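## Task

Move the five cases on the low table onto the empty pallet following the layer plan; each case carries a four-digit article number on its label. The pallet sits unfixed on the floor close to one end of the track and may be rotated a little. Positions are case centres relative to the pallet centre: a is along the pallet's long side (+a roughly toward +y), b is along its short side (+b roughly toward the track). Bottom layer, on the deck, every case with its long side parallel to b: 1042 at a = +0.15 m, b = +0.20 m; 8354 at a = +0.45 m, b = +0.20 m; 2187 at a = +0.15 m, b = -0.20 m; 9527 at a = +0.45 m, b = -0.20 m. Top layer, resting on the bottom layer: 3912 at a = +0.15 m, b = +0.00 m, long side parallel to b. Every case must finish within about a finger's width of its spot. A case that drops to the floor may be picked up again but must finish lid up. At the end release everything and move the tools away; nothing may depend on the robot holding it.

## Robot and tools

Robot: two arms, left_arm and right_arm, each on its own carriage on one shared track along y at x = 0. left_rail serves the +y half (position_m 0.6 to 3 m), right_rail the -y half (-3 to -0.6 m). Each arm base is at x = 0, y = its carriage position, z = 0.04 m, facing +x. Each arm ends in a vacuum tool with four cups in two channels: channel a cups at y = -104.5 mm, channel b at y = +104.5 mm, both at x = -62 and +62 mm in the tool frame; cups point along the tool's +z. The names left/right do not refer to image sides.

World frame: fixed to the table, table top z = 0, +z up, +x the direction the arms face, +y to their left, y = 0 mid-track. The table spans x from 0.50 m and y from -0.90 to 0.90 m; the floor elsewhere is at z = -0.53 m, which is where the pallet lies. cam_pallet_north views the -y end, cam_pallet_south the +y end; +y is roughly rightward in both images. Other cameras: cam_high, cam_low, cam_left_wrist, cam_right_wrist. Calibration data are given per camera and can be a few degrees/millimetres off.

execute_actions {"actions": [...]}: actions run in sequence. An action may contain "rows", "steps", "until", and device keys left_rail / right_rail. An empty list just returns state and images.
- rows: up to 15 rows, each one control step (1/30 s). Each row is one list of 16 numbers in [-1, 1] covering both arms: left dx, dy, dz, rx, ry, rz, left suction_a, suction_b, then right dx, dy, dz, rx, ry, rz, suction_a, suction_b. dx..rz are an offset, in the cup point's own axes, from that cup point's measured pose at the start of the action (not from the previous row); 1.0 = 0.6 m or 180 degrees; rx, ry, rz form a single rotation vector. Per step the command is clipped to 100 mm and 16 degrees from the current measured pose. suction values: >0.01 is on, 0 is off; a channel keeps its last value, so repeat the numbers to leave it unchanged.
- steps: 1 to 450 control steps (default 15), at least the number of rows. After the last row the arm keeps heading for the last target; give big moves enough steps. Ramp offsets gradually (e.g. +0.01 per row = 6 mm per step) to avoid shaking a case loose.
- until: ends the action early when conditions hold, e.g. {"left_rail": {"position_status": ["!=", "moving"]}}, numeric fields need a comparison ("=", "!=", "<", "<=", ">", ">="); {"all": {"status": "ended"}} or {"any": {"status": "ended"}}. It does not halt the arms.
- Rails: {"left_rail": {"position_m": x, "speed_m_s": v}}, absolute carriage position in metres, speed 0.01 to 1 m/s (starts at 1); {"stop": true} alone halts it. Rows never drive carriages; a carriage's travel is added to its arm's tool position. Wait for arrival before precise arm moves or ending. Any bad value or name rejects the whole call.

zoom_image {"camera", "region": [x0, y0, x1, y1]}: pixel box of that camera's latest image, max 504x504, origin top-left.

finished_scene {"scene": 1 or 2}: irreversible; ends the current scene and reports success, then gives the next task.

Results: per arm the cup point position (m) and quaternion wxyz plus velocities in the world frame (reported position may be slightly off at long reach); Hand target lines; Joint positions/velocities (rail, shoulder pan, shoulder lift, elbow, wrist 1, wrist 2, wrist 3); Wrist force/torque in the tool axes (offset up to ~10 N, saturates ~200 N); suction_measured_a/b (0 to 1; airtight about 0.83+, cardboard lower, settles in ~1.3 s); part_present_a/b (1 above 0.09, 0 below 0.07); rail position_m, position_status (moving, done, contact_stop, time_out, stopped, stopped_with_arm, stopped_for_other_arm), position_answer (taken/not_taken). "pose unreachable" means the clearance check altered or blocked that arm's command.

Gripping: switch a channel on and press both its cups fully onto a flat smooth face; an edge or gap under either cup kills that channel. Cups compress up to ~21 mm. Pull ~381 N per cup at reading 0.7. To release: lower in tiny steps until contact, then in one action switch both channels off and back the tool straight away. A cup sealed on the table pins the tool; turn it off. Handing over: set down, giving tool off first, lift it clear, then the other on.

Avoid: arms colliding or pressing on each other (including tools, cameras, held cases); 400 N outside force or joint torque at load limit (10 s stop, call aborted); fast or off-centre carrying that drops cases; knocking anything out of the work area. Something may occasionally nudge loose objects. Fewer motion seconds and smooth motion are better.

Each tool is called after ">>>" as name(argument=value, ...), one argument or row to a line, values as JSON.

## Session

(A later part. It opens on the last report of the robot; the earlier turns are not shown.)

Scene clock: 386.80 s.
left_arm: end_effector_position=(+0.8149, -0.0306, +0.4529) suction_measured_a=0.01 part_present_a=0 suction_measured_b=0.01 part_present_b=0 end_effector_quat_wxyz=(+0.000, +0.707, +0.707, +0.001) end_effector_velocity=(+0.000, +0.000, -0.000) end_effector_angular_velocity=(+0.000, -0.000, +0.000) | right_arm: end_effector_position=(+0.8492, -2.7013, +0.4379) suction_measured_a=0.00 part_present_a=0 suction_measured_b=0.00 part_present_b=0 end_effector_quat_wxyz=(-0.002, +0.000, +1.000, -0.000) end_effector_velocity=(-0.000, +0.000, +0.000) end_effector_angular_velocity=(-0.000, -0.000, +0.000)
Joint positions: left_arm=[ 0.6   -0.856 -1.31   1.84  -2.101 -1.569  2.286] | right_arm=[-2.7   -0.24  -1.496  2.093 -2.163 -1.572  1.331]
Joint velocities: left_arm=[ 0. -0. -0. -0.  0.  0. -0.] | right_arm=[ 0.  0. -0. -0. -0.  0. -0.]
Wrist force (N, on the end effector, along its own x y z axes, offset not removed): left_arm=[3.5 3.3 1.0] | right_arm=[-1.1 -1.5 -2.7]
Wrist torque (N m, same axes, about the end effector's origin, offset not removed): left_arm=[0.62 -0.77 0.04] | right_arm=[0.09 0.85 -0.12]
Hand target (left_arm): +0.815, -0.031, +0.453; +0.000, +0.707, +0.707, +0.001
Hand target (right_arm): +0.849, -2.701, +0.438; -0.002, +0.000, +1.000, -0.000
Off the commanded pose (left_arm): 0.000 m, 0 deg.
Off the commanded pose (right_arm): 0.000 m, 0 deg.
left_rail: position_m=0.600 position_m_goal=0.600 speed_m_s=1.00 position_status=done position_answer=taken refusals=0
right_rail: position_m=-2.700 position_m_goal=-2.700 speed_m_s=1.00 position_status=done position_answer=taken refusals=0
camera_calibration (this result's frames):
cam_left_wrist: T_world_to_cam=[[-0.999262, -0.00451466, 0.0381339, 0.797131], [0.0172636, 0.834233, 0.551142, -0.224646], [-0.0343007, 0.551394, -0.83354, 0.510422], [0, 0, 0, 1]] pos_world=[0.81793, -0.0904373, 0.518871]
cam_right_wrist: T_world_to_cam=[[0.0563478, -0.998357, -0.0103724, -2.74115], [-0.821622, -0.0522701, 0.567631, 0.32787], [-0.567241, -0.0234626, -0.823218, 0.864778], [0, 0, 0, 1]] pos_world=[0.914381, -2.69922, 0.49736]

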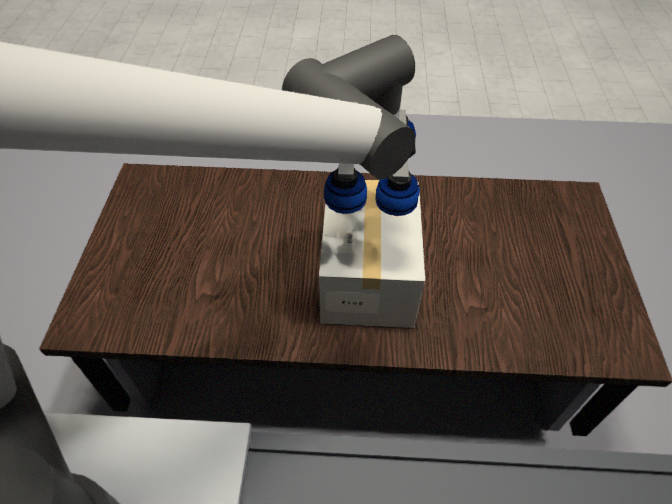

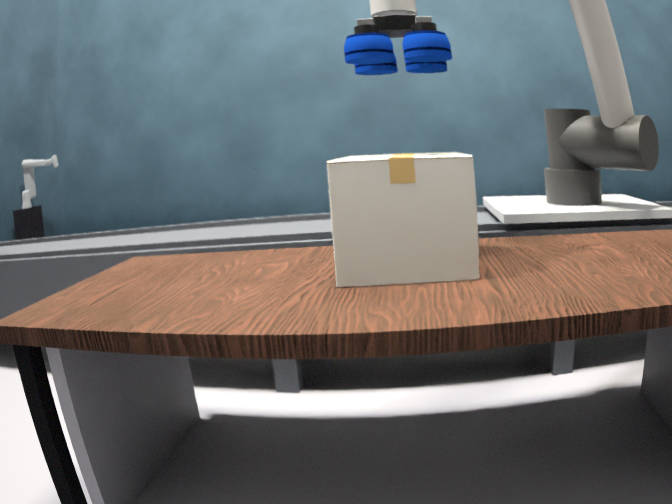

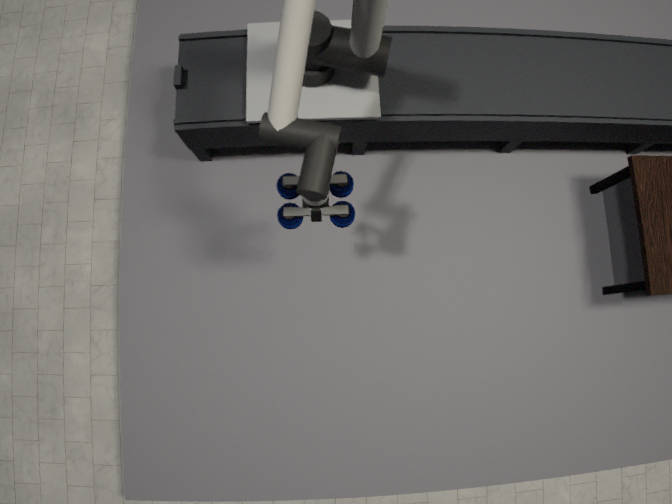

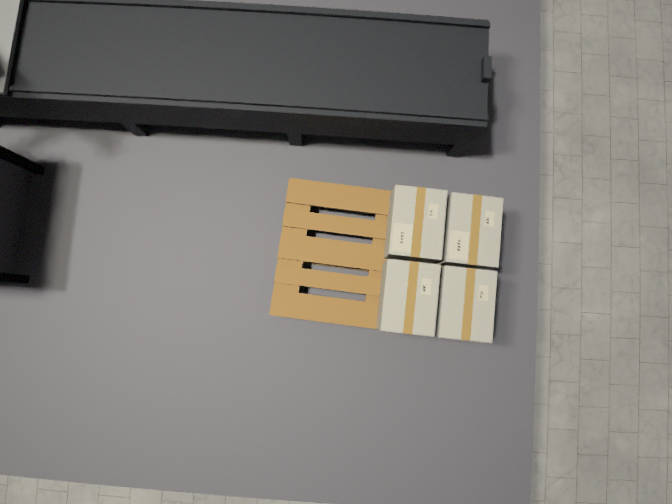

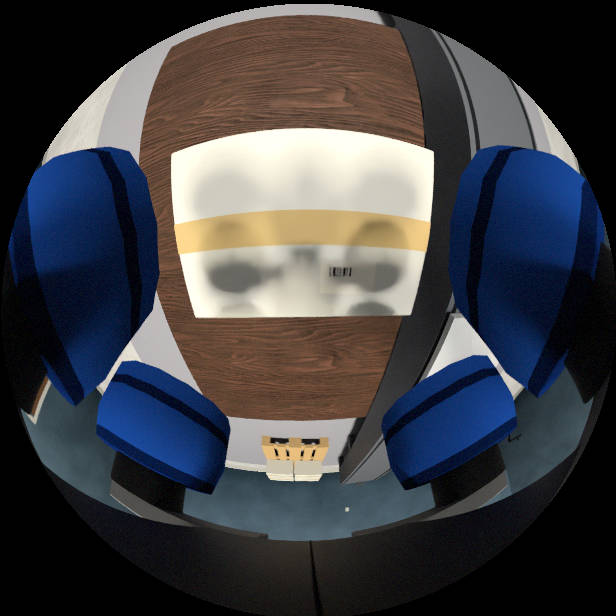

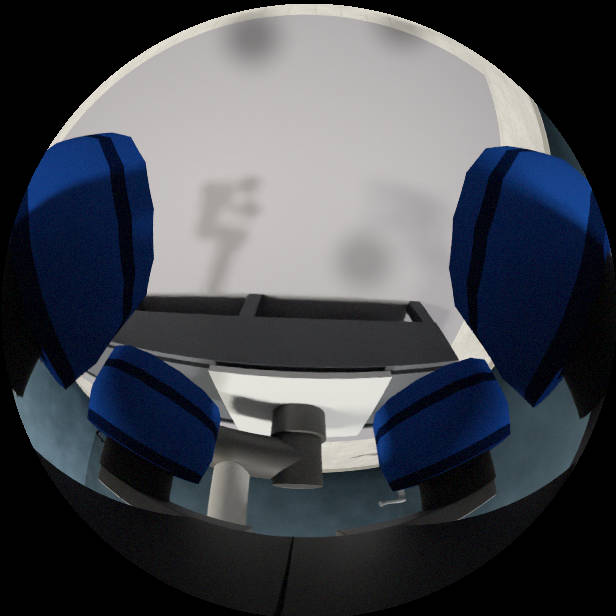

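>>> execute_actions(
  actions=[
    {"rows":[[-0.005,0,0.1,0,0,0,0,0,0,0,0,0,0,0,0,0],[-0.012,0,0.2,0,0,0,0,0,0,0,0,0,0,0,0,0],[-0.012,0,0.313,0,0,0,0,0,0,0,0,0,0,0,0,0]],"steps":24},
    {"rows":[[0,0,0.01,0,0,0,1,1,0,0,0,0,0,0,0,0],[0,0,0.02,0,0,0,1,1,0,0,0,0,0,0,0,0],[0,0,0.03,0,0,0,1,1,0,0,0,0,0,0,0,0],[0,0,0.04,0,0,0,1,1,0,0,0,0,0,0,0,0],[0,0,0.048,0,0,0,1,1,0,0,0,0,0,0,0,0]],"steps":22},
  ],
)

>>> zoom_image(
  camera="cam_pallet_south",
  region=[350, 170, 520, 350],
)

Scene clock: 396.03 s.
left_arm: end_effector_position=(+0.8153, -0.0377, +0.2367) suction_measured_a=0.88 part_present_a=1 suction_measured_b=0.88 part_present_b=1 end_effector_quat_wxyz=(+0.000, +0.707, +0.707, +0.001) end_effector_velocity=(-0.000, +0.000, -0.001) end_effector_angular_velocity=(+0.000, +0.000, +0.000) | right_arm: end_effector_position=(+0.8492, -2.7013, +0.4379) suction_measured_a=0.00 part_present_a=0 suction_measured_b=0.00 part_present_b=0 end_effector_quat_wxyz=(-0.002, +0.000, +1.000, -0.000) end_effector_velocity=(-0.000, +0.000, +0.000) end_effector_angular_velocity=(-0.000, -0.000, -0.000)
Joint positions: left_arm=[ 0.6   -0.86  -1.139  1.963 -2.395 -1.569  2.282] | right_arm=[-2.7   -0.24  -1.496  2.093 -2.163 -1.572  1.331]
Joint velocities: left_arm=[ 0.    -0.     0.001  0.    -0.     0.    -0.   ] | right_arm=[ 0.  0. -0.  0.  0. -0.  0.]
Wrist force (N, on the end effector, along its own x y z axes, offset not removed): left_arm=[-6.0 9.0 -56.1] | right_arm=[-6.3 -1.2 -2.0]
Wrist torque (N m, same axes, about the end effector's origin, offset not removed): left_arm=[3.33 1.01 -0.04] | right_arm=[0.17 1.47 -0.11]
Hand target (left_arm): +0.815, -0.038, +0.237; +0.000, +0.707, +0.707, +0.001
Hand target (right_arm): +0.849, -2.701, +0.438; -0.002, +0.000, +1.000, -0.000
Off the commanded pose (left_arm): 0.000 m, 0 deg.
Off the commanded pose (right_arm): 0.000 m, 0 deg.
left_rail: position_m=0.600 position_m_goal=0.600 speed_m_s=1.00 position_status=done position_answer=taken refusals=0
right_rail: position_m=-2.700 position_m_goal=-2.700 speed_m_s=1.00 position_status=done position_answer=taken refusals=0
camera_calibration (this result's frames):
cam_left_wrist: T_world_to_cam=[[-0.999262, -0.00450321, 0.0381411, 0.80577], [0.0172717, 0.834321, 0.551008, -0.0996027], [-0.0343032, 0.551261, -0.833628, 0.334149], [0, 0, 0, 1]] pos_world=[0.818358, -0.0974742, 0.302705]
cam_right_wrist: T_world_to_cam=[[0.0563477, -0.998357, -0.0103723, -2.74115], [-0.821622, -0.05227, 0.567631, 0.32787], [-0.567241, -0.0234626, -0.823218, 0.864778], [0, 0, 0, 1]] pos_world=[0.914381, -2.69922, 0.49736]

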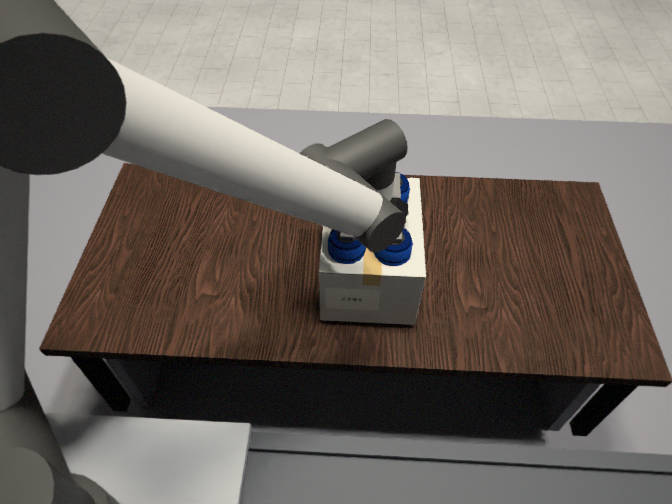

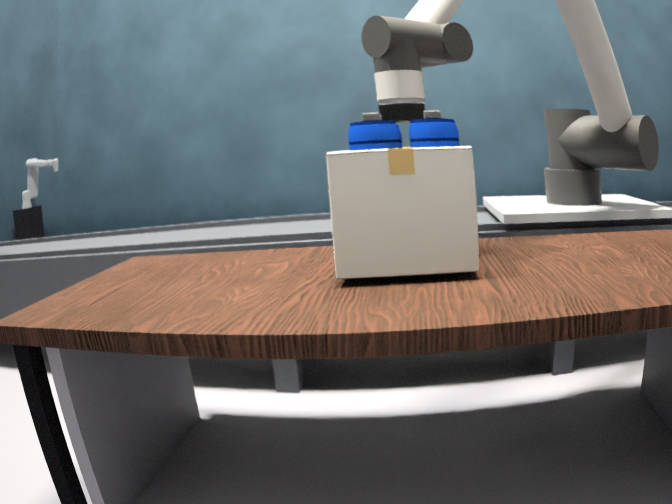

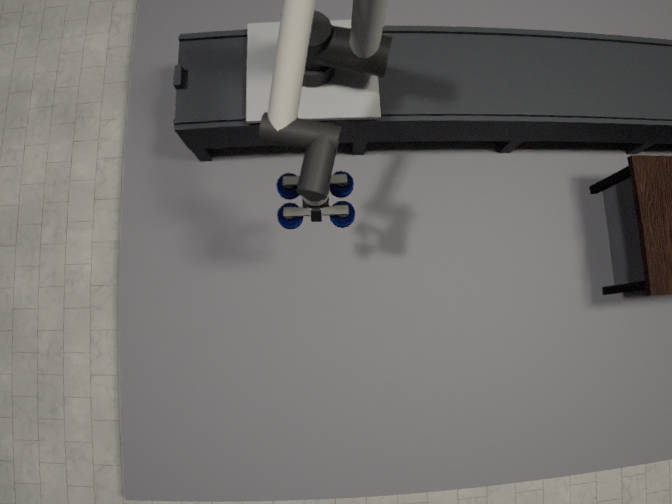

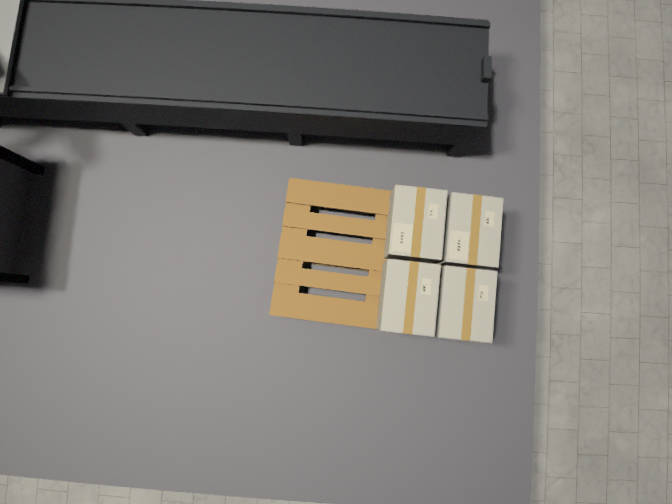

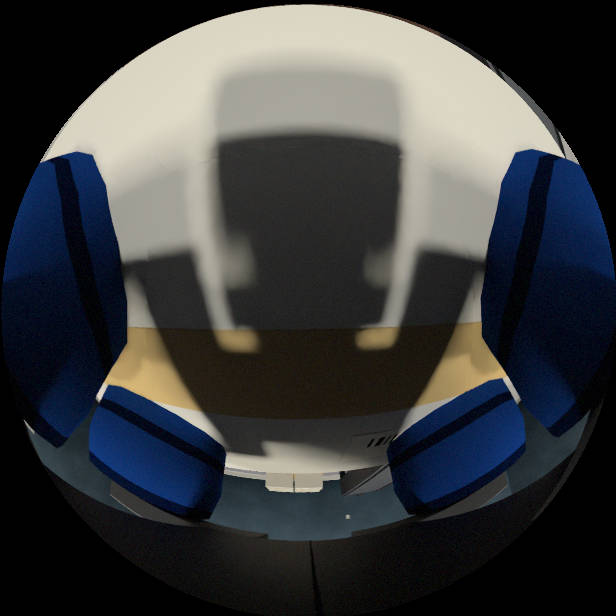

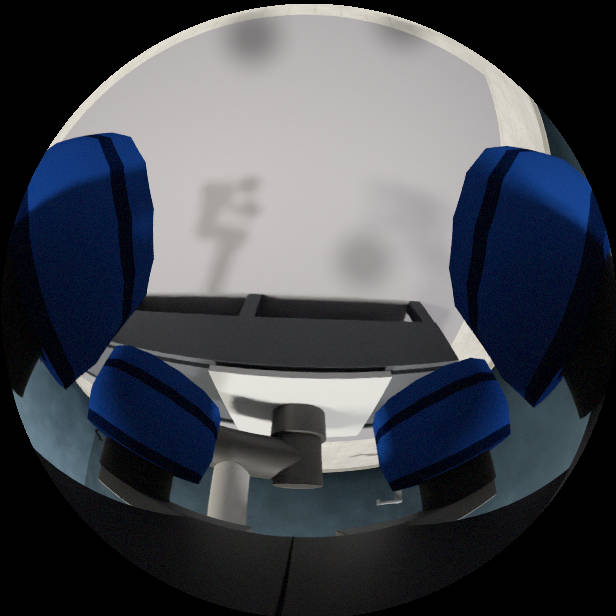

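Region (350, 170, 520, 350) of cam_pallet_south's 672x504 image, scaled by 2.800, with more detail than that image has.

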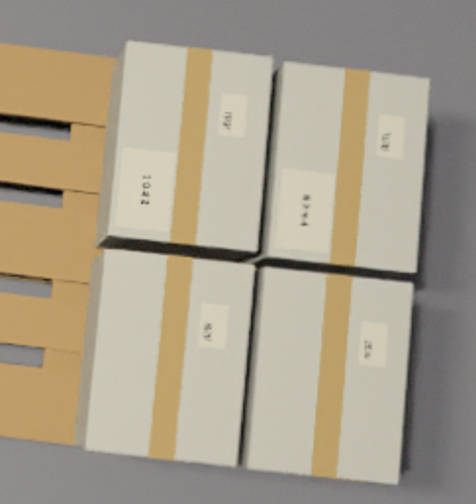

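>>> execute_actions(
  actions=[
    {"rows":[[0,0,-0.01,0,0,0,1,1,0,0,0,0,0,0,0,0],[0,0,-0.025,0,0,0,1,1,0,0,0,0,0,0,0,0],[0,0,-0.045,0,0,0,1,1,0,0,0,0,0,0,0,0],[0.03,0.01,-0.07,0,0,0,1,1,0,0,0,0,0,0,0,0],[0.08,0.03,-0.09,0,0,0,1,1,0,0,0,0,0,0,0,0],[0.16,0.06,-0.1,0,0,0,1,1,0,0,0,0,0,0,0,0],[0.3,0.12,-0.1,0,0,0,1,1,0,0,0,0,0,0,0,0],[0.5,0.2,-0.1,0,0,0,1,1,0,0,0,0,0,0,0,0],[0.75,0.297,-0.1,0,0,0,1,1,0,0,0,0,0,0,0,0]],"steps":44,"left_rail":{"position_m":3.0}},
    {"rows":[[0.15,0,0.08,0,0,0.004,1,1,0,0,0,0,0,0,0,0],[0.35,0,0.2,0,0,0.009,1,1,0,0,0,0,0,0,0,0],[0.543,0,0.34,0,0,0.0135,1,1,0,0,0,0,0,0,0,0]],"steps":60,"until":{"left_rail":{"position_status":["!=","moving"]}}},
  ],
)

>>> zoom_image(
  camera="cam_pallet_south",
  region=[350, 170, 520, 350],
)

Scene clock: 408.83 s.
left_arm: end_effector_position=(+0.9938, +3.1373, +0.0933) suction_measured_a=0.90 part_present_a=1 suction_measured_b=0.90 part_present_b=1 end_effector_quat_wxyz=(+0.001, +0.722, +0.692, +0.000) end_effector_velocity=(+0.001, -0.001, +0.000) end_effector_angular_velocity=(-0.002, -0.001, -0.001) | right_arm: end_effector_position=(+0.8492, -2.7013, +0.4379) suction_measured_a=0.00 part_present_a=0 suction_measured_b=0.00 part_present_b=0 end_effector_quat_wxyz=(-0.002, +0.000, +1.000, -0.000) end_effector_velocity=(-0.000, +0.000, +0.000) end_effector_angular_velocity=(-0.000, -0.000, +0.000)
Joint positions: left_arm=[ 3.    -0.064 -1.017  2.056 -2.611 -1.572  3.12 ] | right_arm=[-2.7   -0.24  -1.496  2.093 -2.163 -1.572  1.331]
Joint velocities: left_arm=[ 0.    -0.001  0.    -0.    -0.    -0.002  0.   ] | right_arm=[ 0.  0. -0.  0. -0.  0.  0.]
Wrist force (N, on the end effector, along its own x y z axes, offset not removed): left_arm=[0.0 6.3 -58.7] | right_arm=[1.1 -3.1 -1.3]
Wrist torque (N m, same axes, about the end effector's origin, offset not removed): left_arm=[2.79 -0.48 0.22] | right_arm=[-0.24 0.45 -0.17]
Hand target (left_arm): +0.994, +3.137, +0.093; +0.001, +0.722, +0.692, +0.000
Hand target (right_arm): +0.849, -2.701, +0.438; -0.002, +0.000, +1.000, -0.000
Off the commanded pose (left_arm): 0.000 m, 0 deg.
Off the commanded pose (right_arm): 0.000 m, 0 deg.
left_rail: position_m=3.000 position_m_goal=3.000 speed_m_s=1.00 position_status=done position_answer=taken refusals=0
right_rail: position_m=-2.700 position_m_goal=-2.700 speed_m_s=1.00 position_status=done position_answer=taken refusals=0
camera_calibration (this result's frames):
cam_left_wrist: T_world_to_cam=[[-0.998548, 0.0379893, 0.038181, 0.869913], [0.0527362, 0.833695, 0.549702, -2.70578], [-0.0109486, 0.550917, -0.834488, -1.5516], [0, 0, 0, 1]] pos_world=[0.994355, 3.07755, 0.159367]
cam_right_wrist: T_world_to_cam=[[0.0563477, -0.998357, -0.0103723, -2.74115], [-0.821622, -0.05227, 0.567631, 0.32787], [-0.567241, -0.0234626, -0.823218, 0.864778], [0, 0, 0, 1]] pos_world=[0.914381, -2.69922, 0.49736]

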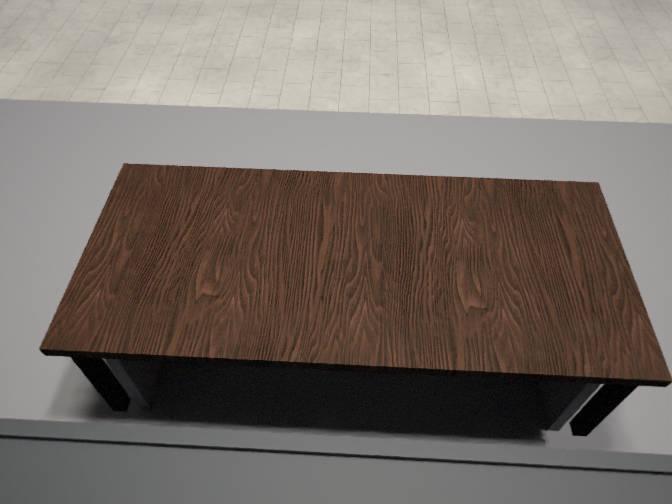

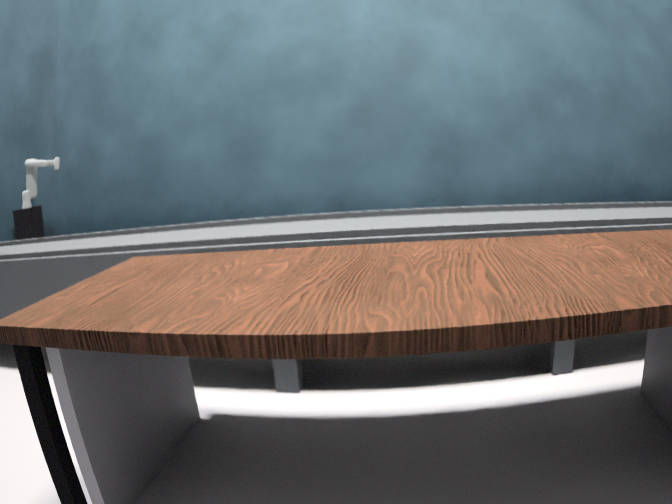

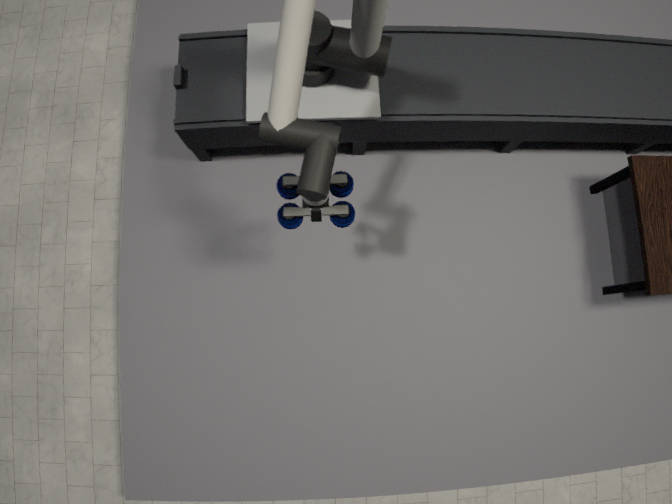

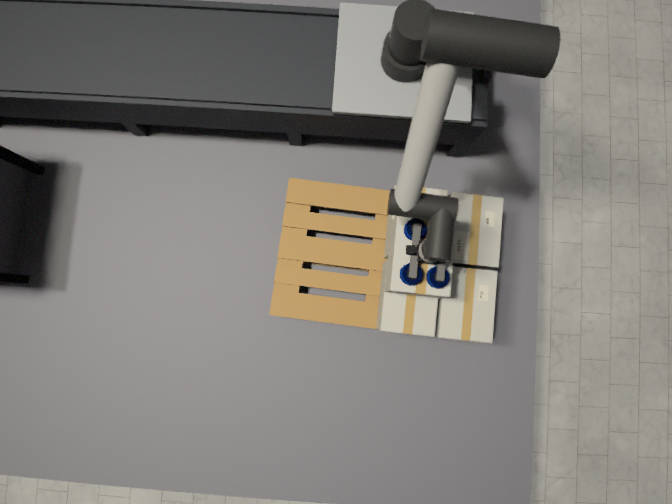

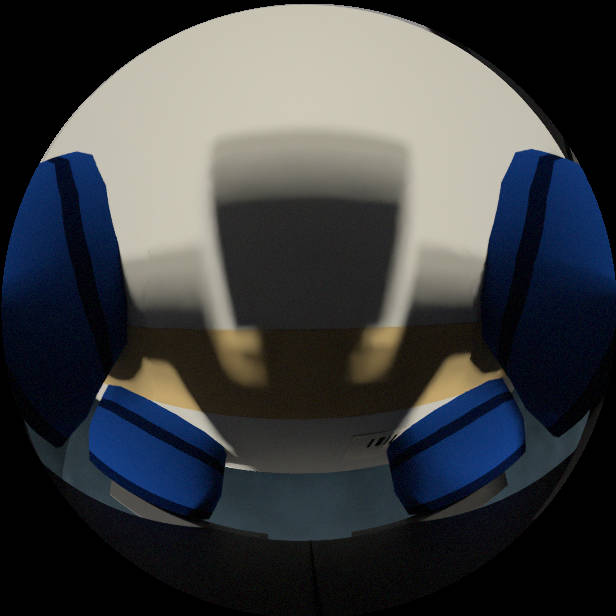

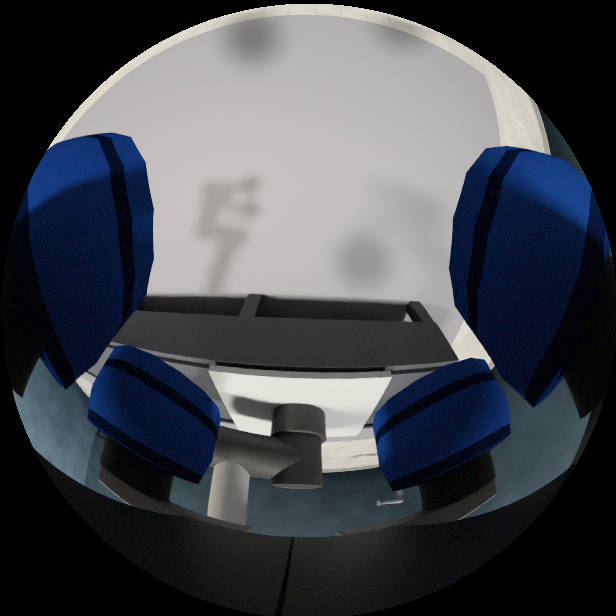

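Region (350, 170, 520, 350) of cam_pallet_south's 672x504 image, scaled by 2.800, with more detail than that image has.

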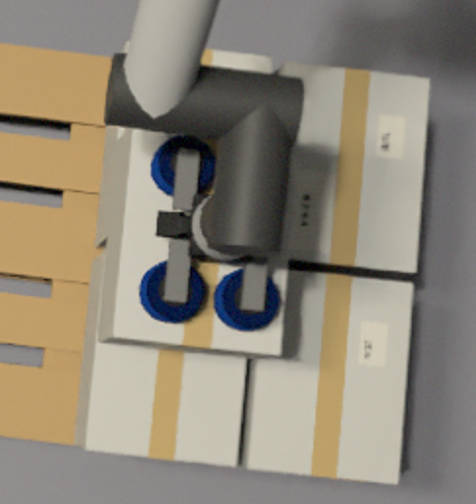

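>>> execute_actions(
  actions=[
    {"rows":[[0,0,0.005,0,0,0,1,1,0,0,0,0,0,0,0,0],[0,0,0.011,0,0,0,1,1,0,0,0,0,0,0,0,0],[0,0,0.017,0,0,0,1,1,0,0,0,0,0,0,0,0],[0,0,0.022,0,0,0,1,1,0,0,0,0,0,0,0,0]],"steps":12},
  ],
)

>>> zoom_image(
  camera="cam_pallet_south",
  region=[360, 230, 460, 340],
)

Scene clock: 415.00 s.
left_arm: end_effector_position=(+0.9939, +3.1373, +0.0806) suction_measured_a=0.90 part_present_a=1 suction_measured_b=0.90 part_present_b=1 end_effector_quat_wxyz=(+0.001, +0.722, +0.692, +0.000) end_effector_velocity=(+0.000, -0.000, -0.005) end_effector_angular_velocity=(-0.000, -0.001, +0.000) | right_arm: end_effector_position=(+0.8492, -2.7013, +0.4379) suction_measured_a=0.00 part_present_a=0 suction_measured_b=0.00 part_present_b=0 end_effector_quat_wxyz=(-0.002, +0.000, +1.000, -0.000) end_effector_velocity=(+0.000, -0.000, -0.000) end_effector_angular_velocity=(+0.000, -0.000, +0.000)
Joint positions: left_arm=[ 3.    -0.064 -1.002  2.058 -2.628 -1.572  3.12 ] | right_arm=[-2.7   -0.24  -1.496  2.093 -2.163 -1.572  1.331]
Joint velocities: left_arm=[ 0.    -0.     0.006  0.001 -0.007  0.    -0.   ] | right_arm=[ 0. -0.  0. -0. -0.  0. -0.]
Wrist force (N, on the end effector, along its own x y z axes, offset not removed): left_arm=[-1.3 1.3 -55.7] | right_arm=[-4.2 -0.7 -1.3]
Wrist torque (N m, same axes, about the end effector's origin, offset not removed): left_arm=[2.37 0.24 -0.05] | right_arm=[0.09 1.13 -0.20]
Hand target (left_arm): +0.994, +3.137, +0.080; +0.001, +0.722, +0.692, +0.000
Hand target (right_arm): +0.849, -2.701, +0.438; -0.002, +0.000, +1.000, -0.000
Off the commanded pose (left_arm): 0.000 m, 0 deg.
Off the commanded pose (right_arm): 0.000 m, 0 deg.
left_rail: position_m=3.000 position_m_goal=3.000 speed_m_s=1.00 position_status=done position_answer=taken refusals=0
right_rail: position_m=-2.700 position_m_goal=-2.700 speed_m_s=1.00 position_status=done position_answer=taken refusals=0
camera_calibration (this result's frames):
cam_left_wrist: T_world_to_cam=[[-0.998545, 0.0380197, 0.0382313, 0.870307], [0.0527901, 0.833653, 0.54976, -2.69869], [-0.0109699, 0.550979, -0.834447, -1.5624], [0, 0, 0, 1]] pos_world=[0.994366, 3.07753, 0.146619]
cam_right_wrist: T_world_to_cam=[[0.0563477, -0.998357, -0.0103724, -2.74115], [-0.821622, -0.0522701, 0.567631, 0.32787], [-0.567241, -0.0234625, -0.823218, 0.864779], [0, 0, 0, 1]] pos_world=[0.914381, -2.69922, 0.497359]

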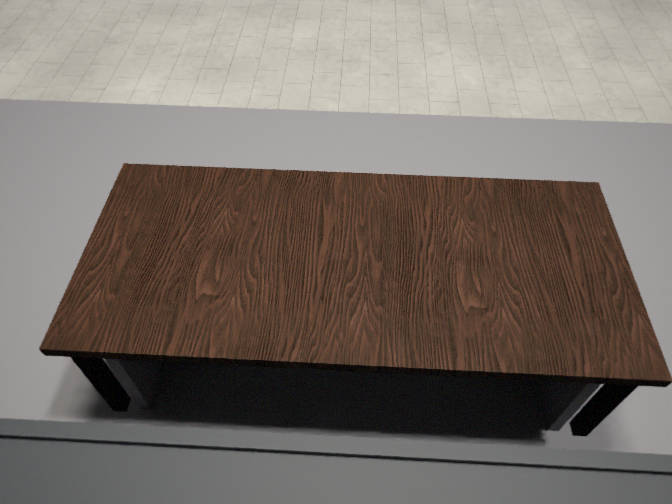

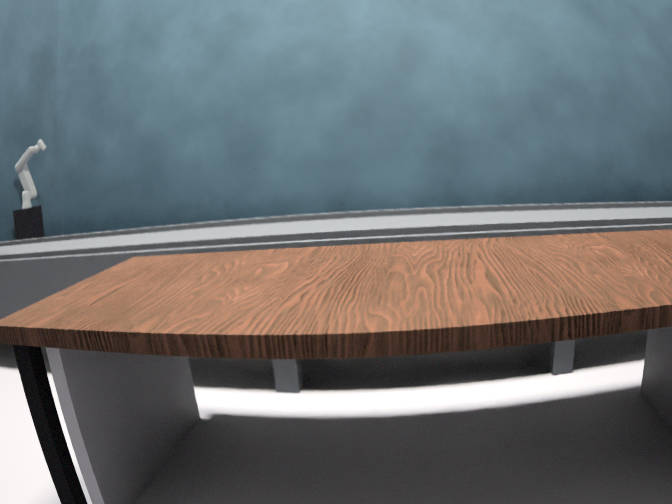

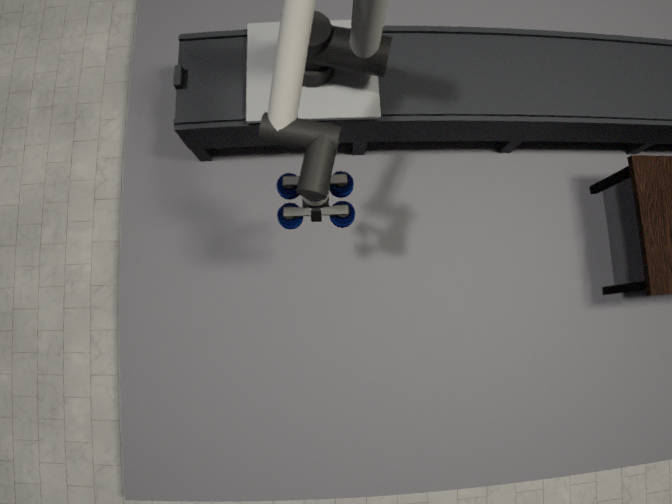

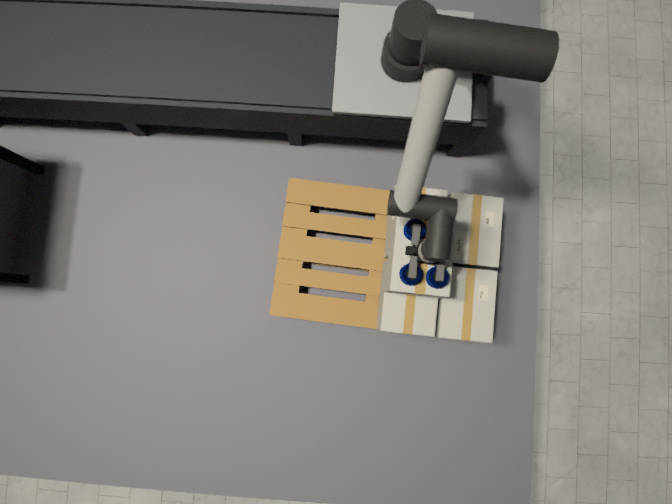

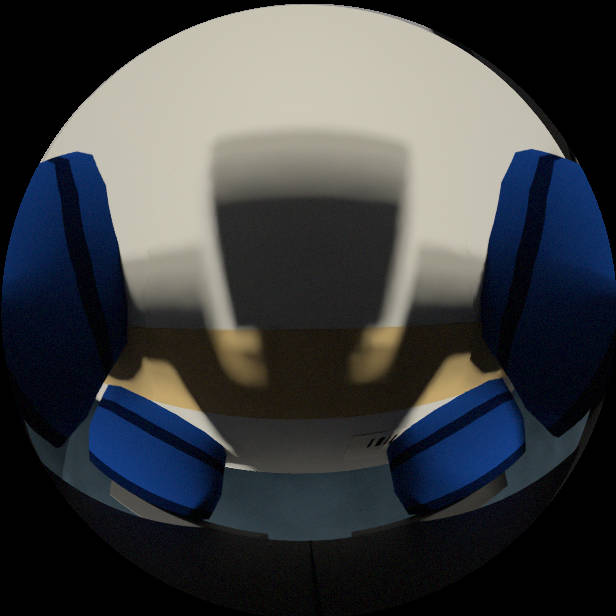

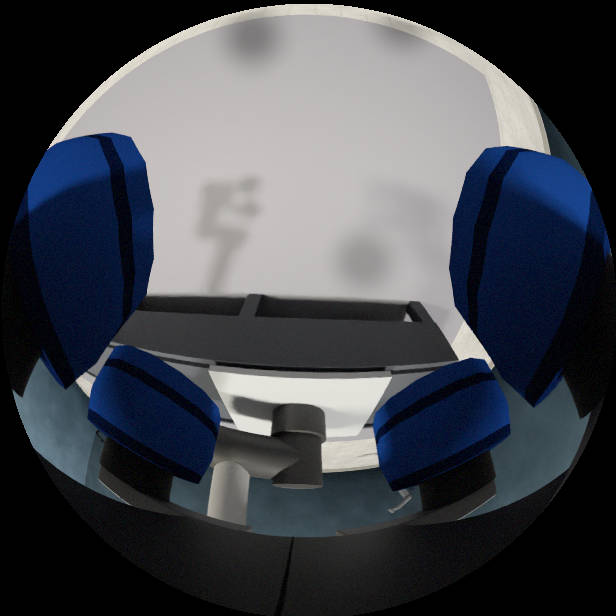

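Region (360, 230, 460, 340) of cam_pallet_south's 672x504 image, scaled by 4.582, with more detail than that image has; it fills the left 458 columns of this view, and the rest is white.

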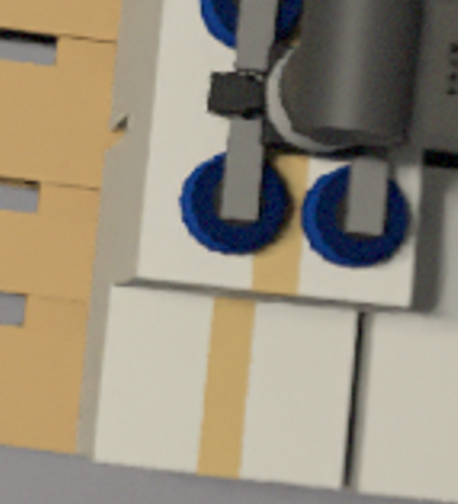

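>>> execute_actions(
  actions=[
    {"rows":[[0,0.003,0.001,0,0,0,1,1,0,0,0,0,0,0,0,0],[0,0.007,0.003,0,0,0,1,1,0,0,0,0,0,0,0,0],[0,0.007,0.005,0,0,0,1,1,0,0,0,0,0,0,0,0]],"steps":10},
    {"rows":[[0,0,-0.002,0,0,0,0,0,0,0,0,0,0,0,0,0],[0,0,-0.005,0,0,0,0,0,0,0,0,0,0,0,0,0],[0,0,-0.008,0,0,0,0,0,0,0,0,0,0,0,0,0],[0,0,-0.011,0,0,0,0,0,0,0,0,0,0,0,0,0],[0,0,-0.014,0,0,0,0,0,0,0,0,0,0,0,0,0],[0,0,-0.017,0,0,0,0,0,0,0,0,0,0,0,0,0],[0,0,-0.02,0,0,0,0,0,0,0,0,0,0,0,0,0],[0,0,-0.024,0,0,0,0,0,0,0,0,0,0,0,0,0],[0,0,-0.028,0,0,0,0,0,0,0,0,0,0,0,0,0],[0,0,-0.034,0,0,0,0,0,0,0,0,0,0,0,0,0],[0,0,-0.04,0,0,0,0,0,0,0,0,0,0,0,0,0],[0,0,-0.05,0,0,0,0,0,0,0,0,0,0,0,0,0],[0,0,-0.07,0,0,0,0,0,0,0,0,0,0,0,0,0],[0,0,-0.1,0,0,0,0,0,0,0,0,0,0,0,0,0]],"steps":19},
    {"rows":[[-0.3,-0.2,-0.15,0,0,0,0,0,0,0,0,0,0,0,0,0],[-0.8,-0.5,-0.3,0,0,0,0,0,0,0,0,0,0,0,0,0]],"steps":36},
  ],
)

>>> zoom_image(
  camera="cam_pallet_south",
  region=[350, 170, 520, 350],
)

Scene clock: 434.43 s.
left_arm: end_effector_position=(+0.6795, +2.6749, +0.3086) suction_measured_a=0.01 part_present_a=0 suction_measured_b=0.01 part_present_b=0 end_effector_quat_wxyz=(+0.001, +0.722, +0.692, +0.000) end_effector_velocity=(-0.028, -0.045, +0.020) end_effector_angular_velocity=(+0.012, -0.001, +0.010) | right_arm: end_effector_position=(+0.8492, -2.7013, +0.4379) suction_measured_a=0.00 part_present_a=0 suction_measured_b=0.00 part_present_b=0 end_effector_quat_wxyz=(-0.002, +0.000, +1.000, -0.000) end_effector_velocity=(+0.000, -0.000, -0.000) end_effector_angular_velocity=(+0.000, +0.000, -0.000)
Joint positions: left_arm=[ 3.    -0.716 -1.484  2.315 -2.404 -1.571  2.469] | right_arm=[-2.7   -0.24  -1.496  2.093 -2.163 -1.572  1.331]
Joint velocities: left_arm=[ 0.    -0.076 -0.03  -0.009  0.046  0.01  -0.086] | right_arm=[ 0. -0.  0. -0.  0. -0. -0.]
Wrist force (N, on the end effector, along its own x y z axes, offset not removed): left_arm=[-4.4 1.6 3.0] | right_arm=[-1.9 -1.2 -3.1]
Wrist torque (N m, same axes, about the end effector's origin, offset not removed): left_arm=[0.65 0.07 0.11] | right_arm=[0.00 0.93 -0.05]
Hand target (left_arm): +0.677, +2.671, +0.310; +0.000, +0.722, +0.692, +0.001
Hand target (right_arm): +0.849, -2.701, +0.438; -0.002, +0.000, +1.000, -0.000
Off the commanded pose (left_arm): 0.006 m, 0 deg.
Off the commanded pose (right_arm): 0.000 m, 0 deg.
left_rail: position_m=3.000 position_m_goal=3.000 speed_m_s=1.00 position_status=done position_answer=taken refusals=0
right_rail: position_m=-2.700 position_m_goal=-2.700 speed_m_s=1.00 position_status=done position_answer=taken refusals=0
camera_calibration (this result's frames):
cam_left_wrist: T_world_to_cam=[[-0.9985, 0.0389071, 0.0385136, 0.562765], [0.0536866, 0.833594, 0.549763, -2.42242], [-0.010715, 0.551006, -0.834432, -1.12103], [0, 0, 0, 1]] pos_world=[0.679961, 2.61512, 0.374659]
cam_right_wrist: T_world_to_cam=[[0.0563476, -0.998357, -0.0103722, -2.74115], [-0.821622, -0.0522699, 0.567631, 0.32787], [-0.567241, -0.0234626, -0.823218, 0.864778], [0, 0, 0, 1]] pos_world=[0.914381, -2.69922, 0.49736]

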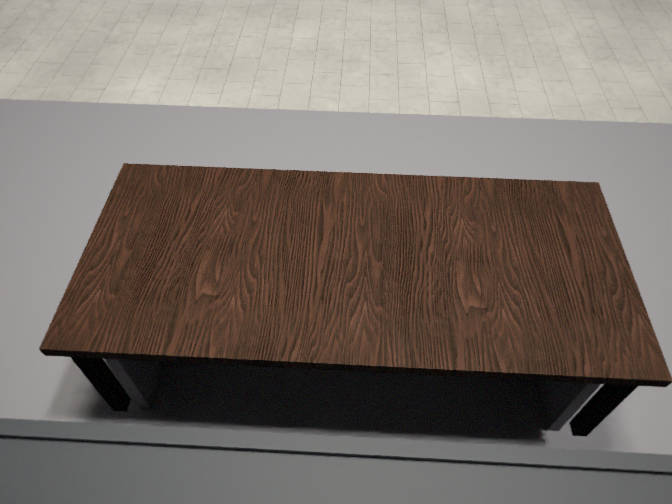

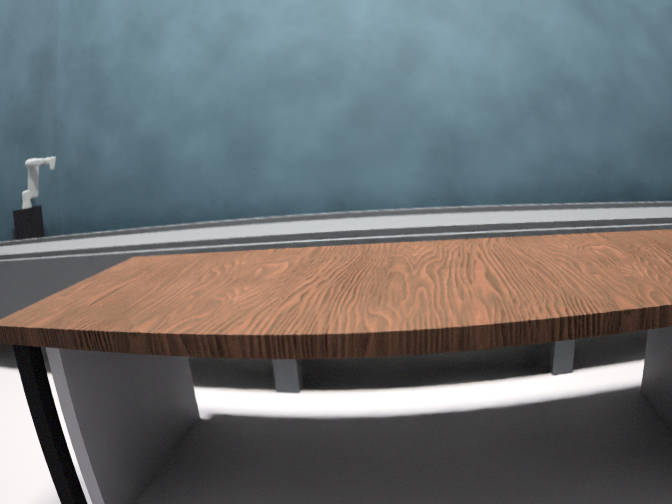

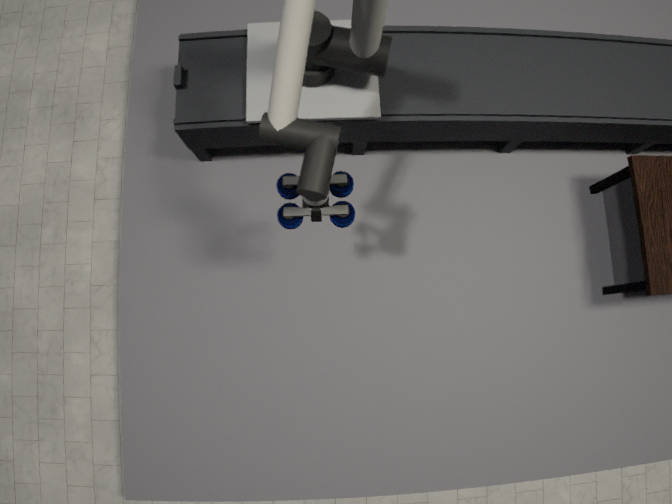

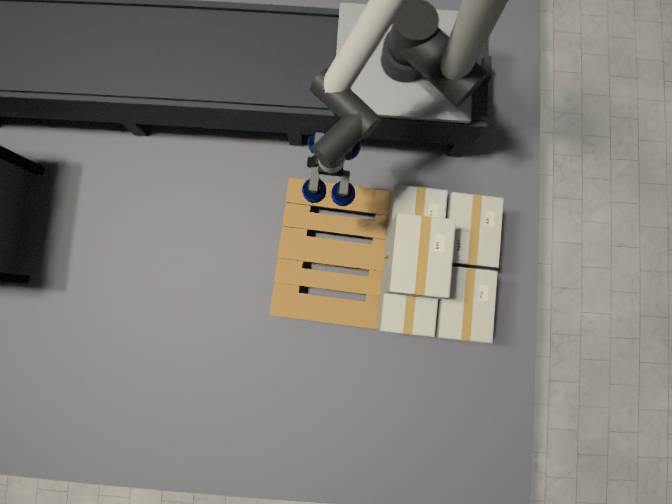

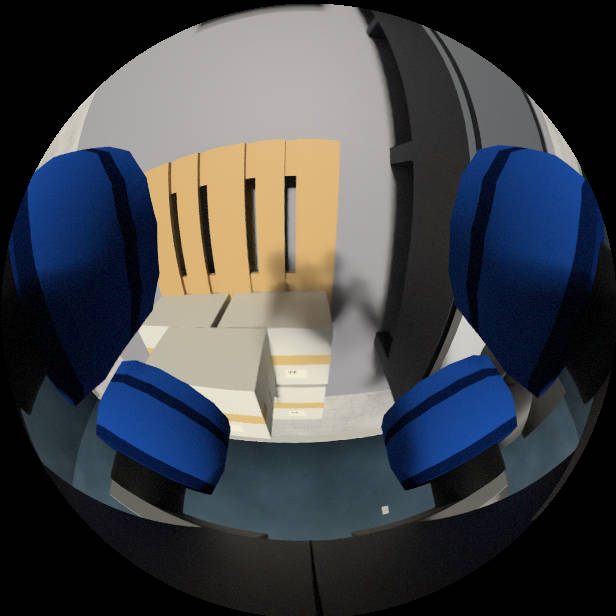

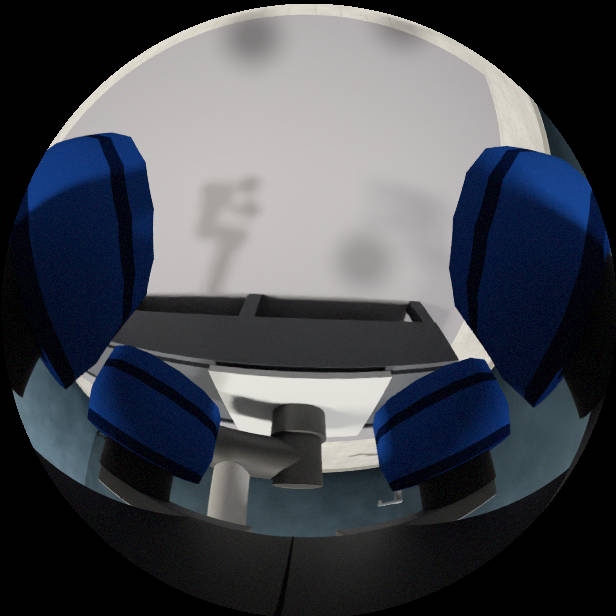

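Region (350, 170, 520, 350) of cam_pallet_south's 672x504 image, scaled by 2.800, with more detail than that image has.

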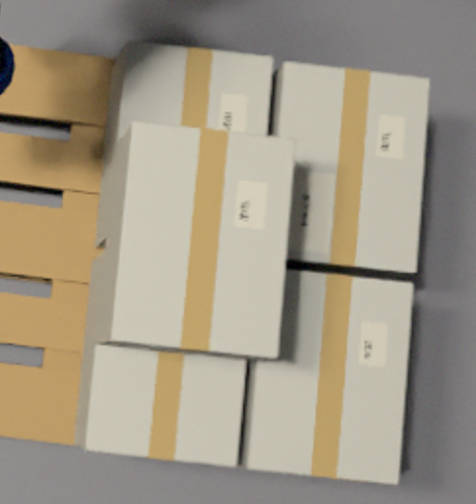

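>>> finished_scene(
  scene=2,
)

The scene is finished: the task was done.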